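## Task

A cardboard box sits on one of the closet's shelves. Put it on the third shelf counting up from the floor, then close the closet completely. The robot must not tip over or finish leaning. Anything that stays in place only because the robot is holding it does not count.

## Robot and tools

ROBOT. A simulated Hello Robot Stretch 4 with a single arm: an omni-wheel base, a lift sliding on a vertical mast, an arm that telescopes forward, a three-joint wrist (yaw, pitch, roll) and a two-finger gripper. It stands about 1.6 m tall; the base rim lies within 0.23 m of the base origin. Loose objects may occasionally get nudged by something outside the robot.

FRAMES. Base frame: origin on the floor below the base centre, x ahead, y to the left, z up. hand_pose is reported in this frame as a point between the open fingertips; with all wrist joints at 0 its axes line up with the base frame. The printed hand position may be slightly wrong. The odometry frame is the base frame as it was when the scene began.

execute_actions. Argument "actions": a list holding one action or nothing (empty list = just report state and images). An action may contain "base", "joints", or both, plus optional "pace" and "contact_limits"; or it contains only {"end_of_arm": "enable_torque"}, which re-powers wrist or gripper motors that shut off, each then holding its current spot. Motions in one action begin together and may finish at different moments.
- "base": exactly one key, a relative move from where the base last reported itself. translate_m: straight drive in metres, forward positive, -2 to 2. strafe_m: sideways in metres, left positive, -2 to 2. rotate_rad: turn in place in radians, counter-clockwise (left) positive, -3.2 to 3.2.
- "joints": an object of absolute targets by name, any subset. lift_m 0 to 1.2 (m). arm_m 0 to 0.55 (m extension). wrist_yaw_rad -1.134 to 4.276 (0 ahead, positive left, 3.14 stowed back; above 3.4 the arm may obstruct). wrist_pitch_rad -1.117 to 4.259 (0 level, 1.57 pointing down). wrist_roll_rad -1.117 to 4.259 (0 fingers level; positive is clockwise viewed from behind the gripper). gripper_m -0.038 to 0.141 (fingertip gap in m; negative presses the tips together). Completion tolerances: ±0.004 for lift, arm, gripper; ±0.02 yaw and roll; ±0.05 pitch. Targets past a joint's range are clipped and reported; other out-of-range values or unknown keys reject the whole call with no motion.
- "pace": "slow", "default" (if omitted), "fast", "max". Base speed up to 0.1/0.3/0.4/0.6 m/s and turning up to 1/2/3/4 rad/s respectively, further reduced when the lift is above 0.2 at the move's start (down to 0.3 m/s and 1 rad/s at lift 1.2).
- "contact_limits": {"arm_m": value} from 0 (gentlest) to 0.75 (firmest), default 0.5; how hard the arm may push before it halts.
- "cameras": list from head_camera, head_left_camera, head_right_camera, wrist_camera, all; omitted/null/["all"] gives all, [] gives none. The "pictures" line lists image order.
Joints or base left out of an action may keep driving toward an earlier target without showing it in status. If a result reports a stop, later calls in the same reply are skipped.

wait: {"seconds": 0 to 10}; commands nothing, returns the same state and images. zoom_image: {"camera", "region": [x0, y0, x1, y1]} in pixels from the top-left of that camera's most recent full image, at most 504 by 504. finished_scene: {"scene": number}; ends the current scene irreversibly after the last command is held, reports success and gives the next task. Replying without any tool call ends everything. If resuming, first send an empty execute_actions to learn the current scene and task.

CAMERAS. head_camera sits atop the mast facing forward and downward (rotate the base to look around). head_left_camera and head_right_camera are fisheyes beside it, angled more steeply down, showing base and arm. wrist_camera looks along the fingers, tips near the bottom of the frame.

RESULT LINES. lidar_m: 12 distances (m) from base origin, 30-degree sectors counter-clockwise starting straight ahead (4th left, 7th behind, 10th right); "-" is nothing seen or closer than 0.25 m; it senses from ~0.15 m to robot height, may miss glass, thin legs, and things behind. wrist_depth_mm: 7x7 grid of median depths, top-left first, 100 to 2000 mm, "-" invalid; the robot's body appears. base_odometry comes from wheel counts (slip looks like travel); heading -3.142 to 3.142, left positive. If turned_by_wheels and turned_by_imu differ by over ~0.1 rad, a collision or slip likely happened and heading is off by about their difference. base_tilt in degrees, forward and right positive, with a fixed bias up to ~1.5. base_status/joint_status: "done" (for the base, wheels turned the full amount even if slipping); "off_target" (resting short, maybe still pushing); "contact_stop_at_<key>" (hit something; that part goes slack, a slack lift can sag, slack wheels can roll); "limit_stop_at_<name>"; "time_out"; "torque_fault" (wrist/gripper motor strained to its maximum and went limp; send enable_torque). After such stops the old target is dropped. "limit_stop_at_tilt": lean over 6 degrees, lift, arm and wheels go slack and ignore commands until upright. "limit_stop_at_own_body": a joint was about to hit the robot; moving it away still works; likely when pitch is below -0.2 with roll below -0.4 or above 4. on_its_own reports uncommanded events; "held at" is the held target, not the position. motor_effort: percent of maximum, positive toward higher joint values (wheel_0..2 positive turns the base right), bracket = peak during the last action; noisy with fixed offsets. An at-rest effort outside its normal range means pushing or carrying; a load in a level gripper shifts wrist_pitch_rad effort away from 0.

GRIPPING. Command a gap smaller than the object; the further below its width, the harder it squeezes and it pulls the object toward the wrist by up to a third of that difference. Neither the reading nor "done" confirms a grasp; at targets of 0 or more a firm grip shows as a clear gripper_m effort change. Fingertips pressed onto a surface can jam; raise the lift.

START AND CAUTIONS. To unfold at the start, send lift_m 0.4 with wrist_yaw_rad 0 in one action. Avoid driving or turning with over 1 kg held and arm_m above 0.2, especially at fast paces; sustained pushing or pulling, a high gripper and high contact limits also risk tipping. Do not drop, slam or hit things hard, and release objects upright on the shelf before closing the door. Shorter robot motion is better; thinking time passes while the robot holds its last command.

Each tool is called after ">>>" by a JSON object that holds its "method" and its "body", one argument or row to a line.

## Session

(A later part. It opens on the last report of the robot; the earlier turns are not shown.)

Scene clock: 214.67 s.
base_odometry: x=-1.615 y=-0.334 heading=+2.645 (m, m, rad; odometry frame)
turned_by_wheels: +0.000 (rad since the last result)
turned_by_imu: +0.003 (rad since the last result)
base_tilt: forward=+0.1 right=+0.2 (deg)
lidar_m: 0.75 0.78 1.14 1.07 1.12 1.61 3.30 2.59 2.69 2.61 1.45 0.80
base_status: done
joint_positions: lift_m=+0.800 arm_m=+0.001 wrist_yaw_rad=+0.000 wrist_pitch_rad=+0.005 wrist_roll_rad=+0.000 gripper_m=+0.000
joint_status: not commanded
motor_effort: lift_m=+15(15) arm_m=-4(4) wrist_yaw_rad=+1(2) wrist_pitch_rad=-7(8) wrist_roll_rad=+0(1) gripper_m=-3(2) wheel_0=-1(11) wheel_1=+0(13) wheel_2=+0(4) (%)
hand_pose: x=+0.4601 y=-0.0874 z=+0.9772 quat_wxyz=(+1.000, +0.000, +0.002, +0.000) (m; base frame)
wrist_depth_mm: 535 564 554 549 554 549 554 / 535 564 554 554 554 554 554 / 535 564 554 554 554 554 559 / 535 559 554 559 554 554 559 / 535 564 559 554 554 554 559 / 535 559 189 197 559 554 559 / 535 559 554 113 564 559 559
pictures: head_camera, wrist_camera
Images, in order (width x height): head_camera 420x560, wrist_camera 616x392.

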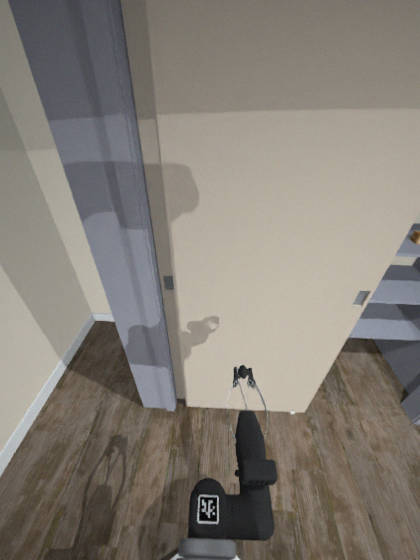

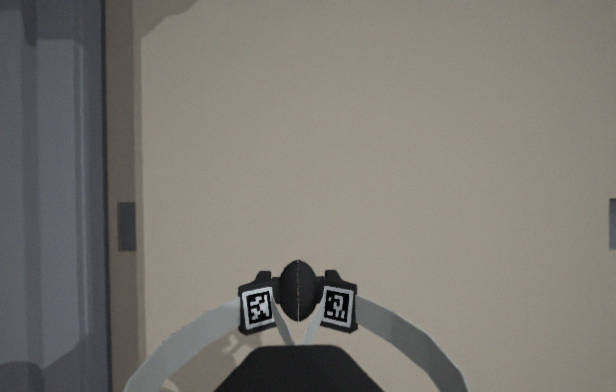

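>>> {"method": "execute_actions", "body": {
  "actions": [
    {"base":{"strafe_m":0.30},"joints":{"wrist_roll_rad":1.57,"arm_m":0.25}}
  ],
  "cameras": ["wrist_camera"]
}}

Scene clock: 223.87 s.
base_odometry: x=-1.758 y=-0.598 heading=+2.645 (m, m, rad; odometry frame)
turned_by_wheels: +0.000 (rad since the last result)
turned_by_imu: +0.000 (rad since the last result)
base_tilt: forward=+0.1 right=+0.2 (deg)
lidar_m: 0.75 1.12 0.80 0.78 0.82 1.19 3.30 2.73 3.04 2.89 1.10 0.79
base_status: done
joint_positions: lift_m=+0.800 arm_m=+0.249 wrist_yaw_rad=+0.000 wrist_pitch_rad=+0.005 wrist_roll_rad=+1.570 gripper_m=+0.000
joint_status: all done
motor_effort: lift_m=+16(16) arm_m=+4(1) wrist_yaw_rad=+0(2) wrist_pitch_rad=-7(7) wrist_roll_rad=+1(6) gripper_m=-2(2) wheel_0=-1(9) wheel_1=+2(11) wheel_2=+0(0) (%)
hand_pose: x=+0.7087 y=-0.0874 z=+0.9772 quat_wxyz=(+0.707, +0.707, +0.002, -0.002) (m; base frame)
wrist_depth_mm: 300 303 306 307 310 312 314 / 303 304 307 309 310 314 315 / 304 306 309 310 314 314 317 / 349 353 355 359 359 364 366 / 349 353 355 359 362 364 368 / 278 281 190 196 286 290 291 / 293 282 283 113 303 304 307
pictures: wrist_camera
Images, in order (width x height): wrist_camera 616x392.

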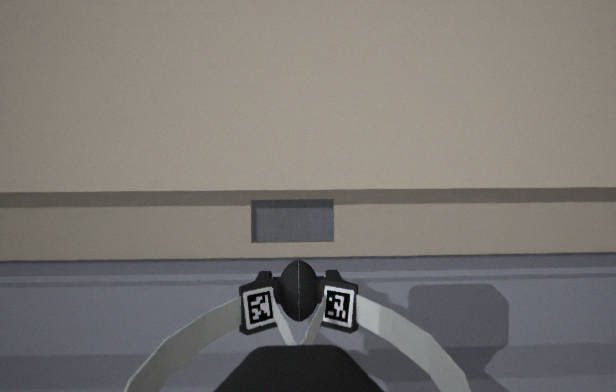

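>>> {"method": "execute_actions", "body": {
  "actions": [
    {"base":{"strafe_m":-0.028}}
  ],
  "cameras": []
}}

>>> {"method": "execute_actions", "body": {
  "actions": [
    {"joints":{"arm_m":0.355},"contact_limits":{"arm_m":0.15},"pace":"slow"}
  ],
  "cameras": ["wrist_camera"]
}}

Scene clock: 232.87 s.
base_odometry: x=-1.745 y=-0.574 heading=+2.645 (m, m, rad; odometry frame)
turned_by_wheels: +0.000 (rad since the last result)
turned_by_imu: -0.001 (rad since the last result)
base_tilt: forward=+0.1 right=+0.2 (deg)
lidar_m: 0.74 1.15 0.85 0.81 0.84 1.20 3.28 2.74 3.01 2.86 1.09 0.80
base_status: done
joint_positions: lift_m=+0.800 arm_m=+0.249 wrist_yaw_rad=+0.000 wrist_pitch_rad=+0.005 wrist_roll_rad=+1.570 gripper_m=+0.000
joint_status: not commanded
motor_effort: lift_m=+16(16) arm_m=+4(4) wrist_yaw_rad=+1(1) wrist_pitch_rad=-7(8) wrist_roll_rad=+2(1) gripper_m=-1(3) wheel_0=+0(11) wheel_1=+0(8) wheel_2=+0(1) (%)
hand_pose: x=+0.7087 y=-0.0874 z=+0.9772 quat_wxyz=(+0.707, +0.707, +0.002, -0.002) (m; base frame)
wrist_depth_mm: 300 303 304 306 309 312 314 / 301 306 306 309 310 312 315 / 303 304 307 310 312 315 317 / 304 306 309 310 314 315 317 / 351 353 357 370 362 364 368 / 301 301 190 196 287 303 304 / 279 281 282 113 287 290 291
pictures: none
No camera images: the call's "cameras" was empty. Leave "cameras" out to get every camera's image.

Scene clock: 235.20 s.
base_odometry: x=-1.745 y=-0.574 heading=+2.645 (m, m, rad; odometry frame)
turned_by_wheels: +0.000 (rad since the last result)
turned_by_imu: +0.000 (rad since the last result)
base_tilt: forward=+0.1 right=+0.2 (deg)
lidar_m: 0.73 1.15 0.86 0.80 0.87 1.20 3.28 2.70 3.03 2.86 1.11 0.79
base_status: not commanded
joint_positions: lift_m=+0.800 arm_m=+0.354 wrist_yaw_rad=+0.000 wrist_pitch_rad=+0.005 wrist_roll_rad=+1.570 gripper_m=+0.000
joint_status: all done
motor_effort: lift_m=+16(16) arm_m=+4(2) wrist_yaw_rad=+1(0) wrist_pitch_rad=-7(6) wrist_roll_rad=+1(1) gripper_m=-4(4) wheel_0=+0(0) wheel_1=+0(0) wheel_2=+0(0) (%)
contact_limits: arm_m 0.15
hand_pose: x=+0.8136 y=-0.0874 z=+0.9772 quat_wxyz=(+0.707, +0.707, +0.002, -0.002) (m; base frame)
wrist_depth_mm: 199 200 202 203 204 206 208 / 200 202 202 204 206 208 208 / 201 202 204 205 207 208 209 / 202 203 204 206 208 209 211 / 247 249 252 254 256 257 259 / 249 251 190 196 256 258 260 / 201 189 191 113 194 198 197
pictures: wrist_camera
Images, in order (width x height): wrist_camera 616x392.

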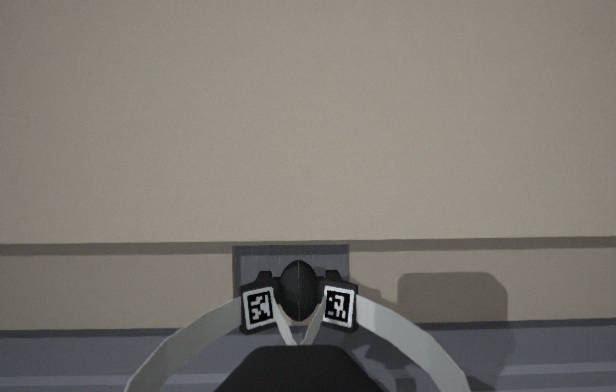

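>>> {"method": "execute_actions", "body": {
  "actions": [
    {"base":{"strafe_m":-0.58},"pace":"slow"}
  ],
  "cameras": ["head_camera"]
}}

Scene clock: 245.10 s.
base_odometry: x=-1.469 y=-0.064 heading=+2.646 (m, m, rad; odometry frame)
turned_by_wheels: +0.001 (rad since the last result)
turned_by_imu: +0.000 (rad since the last result)
base_tilt: forward=+0.1 right=+0.2 (deg)
lidar_m: 0.78 0.85 1.46 1.40 1.46 2.07 3.29 2.58 2.37 2.30 1.08 0.80
base_status: done
joint_positions: lift_m=+0.800 arm_m=+0.354 wrist_yaw_rad=+0.003 wrist_pitch_rad=+0.005 wrist_roll_rad=+1.570 gripper_m=+0.000
joint_status: not commanded
motor_effort: lift_m=+16(16) arm_m=+4(4) wrist_yaw_rad=-9(39) wrist_pitch_rad=-6(7) wrist_roll_rad=+2(2) gripper_m=-3(3) wheel_0=+8(21) wheel_1=-2(7) wheel_2=+4(5) (%)
hand_pose: x=+0.8140 y=-0.0864 z=+0.9772 quat_wxyz=(+0.707, +0.707, +0.003, +0.000) (m; base frame)
wrist_depth_mm: 187 189 190 191 193 195 196 / 189 190 191 193 195 196 197 / 190 191 193 194 196 197 199 / 190 192 194 195 197 198 200 / 191 193 195 196 198 200 201 / 237 239 190 197 244 246 248 / 239 240 242 113 246 248 250
pictures: head_camera
Images, in order (width x height): head_camera 420x560.

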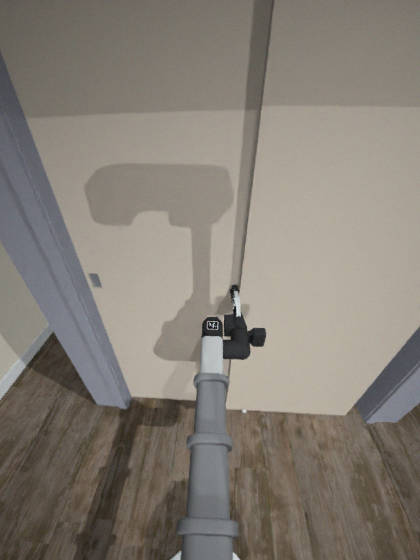

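>>> {"method": "execute_actions", "body": {
  "actions": [
    {"base":{"strafe_m":-0.04},"pace":"slow"}
  ],
  "cameras": ["head_camera"]
}}

Scene clock: 250.47 s.
base_odometry: x=-1.450 y=-0.029 heading=+2.646 (m, m, rad; odometry frame)
turned_by_wheels: +0.000 (rad since the last result)
turned_by_imu: +0.000 (rad since the last result)
base_tilt: forward=+0.1 right=+0.2 (deg)
lidar_m: 0.75 0.87 1.48 1.43 1.51 2.12 3.30 2.58 2.33 2.25 1.07 0.79
base_status: done
joint_positions: lift_m=+0.800 arm_m=+0.354 wrist_yaw_rad=+0.001 wrist_pitch_rad=+0.005 wrist_roll_rad=+1.570 gripper_m=+0.000
joint_status: not commanded
motor_effort: lift_m=+16(16) arm_m=+4(4) wrist_yaw_rad=-3(22) wrist_pitch_rad=-7(6) wrist_roll_rad=+2(2) gripper_m=-5(1) wheel_0=+5(15) wheel_1=-3(4) wheel_2=+0(4) (%)
hand_pose: x=+0.8138 y=-0.0871 z=+0.9772 quat_wxyz=(+0.707, +0.707, +0.002, -0.001) (m; base frame)
wrist_depth_mm: 187 188 190 191 193 195 196 / 188 189 191 193 194 196 196 / 189 191 192 193 195 196 198 / 190 191 193 195 196 198 199 / 191 192 194 196 197 199 200 / 236 238 190 196 244 246 247 / 237 238 241 113 245 247 249
pictures: head_camera
Images, in order (width x height): head_camera 420x560.

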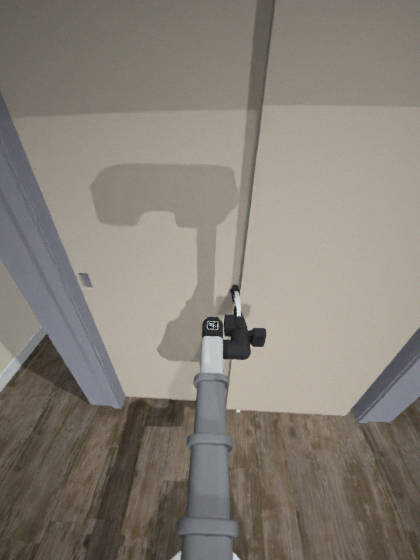

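>>> {"method": "execute_actions", "body": {
  "actions": [
    {"base":{"strafe_m":-0.03},"pace":"slow"}
  ],
  "cameras": ["head_camera"]
}}

Scene clock: 253.90 s.
base_odometry: x=-1.436 y=-0.002 heading=+2.646 (m, m, rad; odometry frame)
turned_by_wheels: +0.000 (rad since the last result)
turned_by_imu: +0.000 (rad since the last result)
base_tilt: forward=+0.1 right=+0.2 (deg)
lidar_m: 0.76 0.83 1.09 1.48 1.55 2.17 2.81 2.61 2.31 2.21 1.08 0.79
base_status: done
joint_positions: lift_m=+0.800 arm_m=+0.354 wrist_yaw_rad=+0.000 wrist_pitch_rad=+0.005 wrist_roll_rad=+1.570 gripper_m=+0.000
joint_status: not commanded
motor_effort: lift_m=+16(16) arm_m=+4(5) wrist_yaw_rad=+0(26) wrist_pitch_rad=-7(9) wrist_roll_rad=+2(1) gripper_m=-5(4) wheel_0=+3(15) wheel_1=-4(7) wheel_2=+1(3) (%)
hand_pose: x=+0.8137 y=-0.0873 z=+0.9772 quat_wxyz=(+0.707, +0.707, +0.002, -0.001) (m; base frame)
wrist_depth_mm: 186 187 189 190 191 193 194 / 187 188 189 191 193 194 195 / 187 189 191 192 193 195 196 / 189 190 191 193 195 196 197 / 190 191 193 194 196 197 198 / 236 239 190 196 244 245 247 / 237 238 241 113 245 248 249
pictures: head_camera
Images, in order (width x height): head_camera 420x560.

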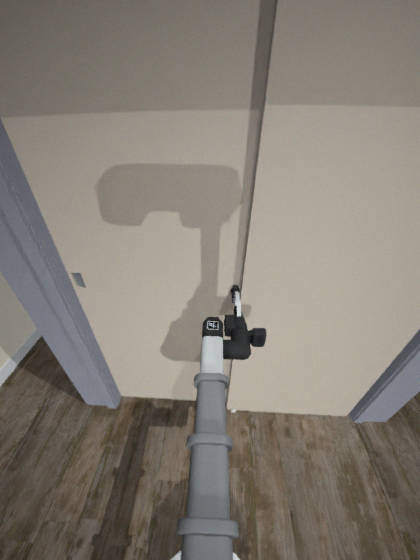

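>>> {"method": "execute_actions", "body": {
  "actions": [
    {"base":{"strafe_m":-0.025},"pace":"slow"}
  ],
  "cameras": []
}}

Scene clock: 259.60 s.
base_odometry: x=-1.424 y=+0.020 heading=+2.646 (m, m, rad; odometry frame)
turned_by_wheels: +0.000 (rad since the last result)
turned_by_imu: +0.000 (rad since the last result)
base_tilt: forward=+0.1 right=+0.2 (deg)
lidar_m: 0.76 0.83 1.09 1.50 1.57 2.18 3.31 2.64 2.27 2.19 1.10 0.77
base_status: done
joint_positions: lift_m=+0.800 arm_m=+0.354 wrist_yaw_rad=+0.000 wrist_pitch_rad=+0.005 wrist_roll_rad=+1.570 gripper_m=+0.000
joint_status: not commanded
motor_effort: lift_m=+16(16) arm_m=+4(4) wrist_yaw_rad=+0(31) wrist_pitch_rad=-7(6) wrist_roll_rad=+1(1) gripper_m=-4(4) wheel_0=+2(12) wheel_1=-3(10) wheel_2=+3(3) (%)
hand_pose: x=+0.8137 y=-0.0873 z=+0.9772 quat_wxyz=(+0.707, +0.707, +0.002, -0.001) (m; base frame)
wrist_depth_mm: 183 185 187 188 189 190 191 / 185 186 187 189 190 192 193 / 186 187 189 190 191 192 194 / 187 188 190 191 193 193 195 / 188 189 190 192 194 195 196 / 236 237 190 196 243 245 247 / 237 238 239 113 244 247 248
pictures: none
No camera images: the call's "cameras" was empty. Leave "cameras" out to get every camera's image.

>>> {"method": "execute_actions", "body": {
  "actions": [
    {"base":{"strafe_m":-0.025},"pace":"slow"}
  ],
  "cameras": ["head_camera"]
}}

Scene clock: 263.03 s.
base_odometry: x=-1.413 y=+0.041 heading=+2.648 (m, m, rad; odometry frame)
turned_by_wheels: +0.002 (rad since the last result)
turned_by_imu: +0.002 (rad since the last result)
base_tilt: forward=+0.1 right=+0.2 (deg)
lidar_m: 0.75 0.86 1.09 1.51 1.58 2.24 3.30 2.60 2.26 2.16 1.06 0.78
base_status: done
joint_positions: lift_m=+0.800 arm_m=+0.354 wrist_yaw_rad=+0.013 wrist_pitch_rad=+0.005 wrist_roll_rad=+1.570 gripper_m=+0.000
joint_status: not commanded
on_its_own: wrist_yaw_rad is at rest, and its effort (-38) is outside its rest range (-13 to +13)
motor_effort: lift_m=+16(16) arm_m=+4(5) wrist_yaw_rad=-38(38) wrist_pitch_rad=-5(9) wrist_roll_rad=+1(1) gripper_m=-2(3) wheel_0=+19(19) wheel_1=+2(6) wheel_2=+3(5) (%)
hand_pose: x=+0.8148 y=-0.0835 z=+0.9772 quat_wxyz=(+0.707, +0.707, +0.006, +0.003) (m; base frame)
wrist_depth_mm: 181 182 184 185 187 189 190 / 182 184 186 187 189 190 191 / 185 186 187 189 190 191 193 / 186 187 189 190 192 193 195 / 188 189 191 193 195 195 197 / 236 237 191 206 241 245 247 / 237 238 241 113 244 247 249
pictures: head_camera
Images, in order (width x height): head_camera 420x560.

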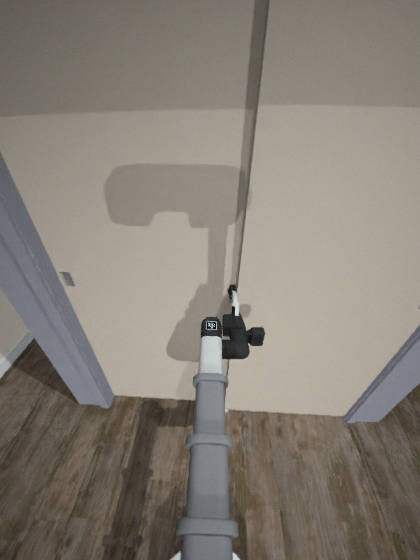

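The door is now against its stop. Back off and retract.

>>> {"method": "execute_actions", "body": {
  "actions": [
    {"base":{"strafe_m":0.03},"joints":{"arm_m":0.0}}
  ],
  "cameras": []
}}

>>> {"method": "execute_actions", "body": {
  "actions": [
    {"base":{"translate_m":-0.5},"pace":"fast"}
  ],
  "cameras": ["head_camera"]
}}

Scene clock: 268.83 s.
base_odometry: x=-1.427 y=+0.015 heading=+2.648 (m, m, rad; odometry frame)
turned_by_wheels: +0.000 (rad since the last result)
turned_by_imu: -0.001 (rad since the last result)
base_tilt: forward=+0.1 right=+0.2 (deg)
lidar_m: 0.75 0.82 1.14 1.48 1.57 2.20 3.27 2.60 2.28 2.20 1.04 0.81
base_status: done
joint_positions: lift_m=+0.800 arm_m=+0.001 wrist_yaw_rad=+0.000 wrist_pitch_rad=+0.005 wrist_roll_rad=+1.570 gripper_m=+0.000
joint_status: all done
motor_effort: lift_m=+16(16) arm_m=-4(10) wrist_yaw_rad=+1(39) wrist_pitch_rad=-8(10) wrist_roll_rad=+2(1) gripper_m=-3(5) wheel_0=+0(16) wheel_1=-1(13) wheel_2=+3(3) (%)
hand_pose: x=+0.4601 y=-0.0874 z=+0.9771 quat_wxyz=(+0.707, +0.707, +0.002, -0.002) (m; base frame)
wrist_depth_mm: 525 535 535 539 539 549 554 / 535 535 535 539 549 549 554 / 535 535 539 544 549 554 559 / 539 539 544 549 559 554 559 / 585 585 591 591 603 609 615 / 585 591 190 196 609 609 615 / 591 591 597 113 609 615 615
pictures: none
No camera images: the call's "cameras" was empty. Leave "cameras" out to get every camera's image.

Scene clock: 271.50 s.
base_odometry: x=-0.987 y=-0.222 heading=+2.648 (m, m, rad; odometry frame)
turned_by_wheels: +0.000 (rad since the last result)
turned_by_imu: -0.001 (rad since the last result)
base_tilt: forward=+0.0 right=+0.2 (deg)
lidar_m: 1.26 1.35 1.54 1.50 1.56 2.21 1.99 2.04 2.30 2.19 2.29 1.31
base_status: done
joint_positions: lift_m=+0.800 arm_m=+0.001 wrist_yaw_rad=+0.000 wrist_pitch_rad=+0.005 wrist_roll_rad=+1.570 gripper_m=+0.000
joint_status: not commanded
motor_effort: lift_m=+16(16) arm_m=-4(4) wrist_yaw_rad=+0(1) wrist_pitch_rad=-9(9) wrist_roll_rad=+1(2) gripper_m=-4(5) wheel_0=-2(8) wheel_1=-1(7) wheel_2=+0(13) (%)
hand_pose: x=+0.4601 y=-0.0874 z=+0.9771 quat_wxyz=(+0.707, +0.707, +0.002, -0.002) (m; base frame)
wrist_depth_mm: 1008 1025 1025 1025 1042 1042 1060 / 1025 1025 1025 1042 1025 1060 1078 / 1025 1025 1025 1042 1060 1060 1060 / 1025 1025 1042 1042 1042 1060 1078 / 1078 1078 1098 1098 1118 1098 1138 / 1078 1098 190 197 1118 1118 1138 / 1078 1098 1098 113 1118 1138 1138
pictures: head_camera
Images, in order (width x height): head_camera 420x560.

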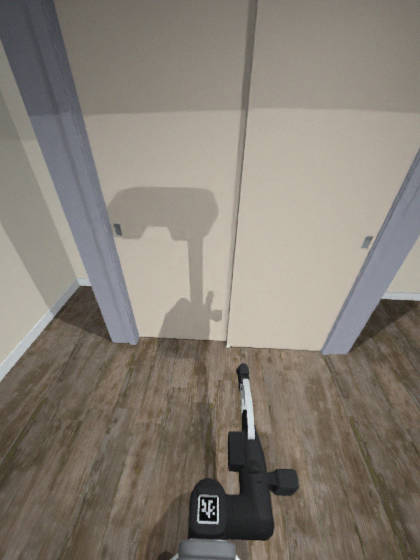

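Both doors are closed.

>>> {"method": "finished_scene", "body": {
  "scene": 2
}}

The scene is finished: the task was done.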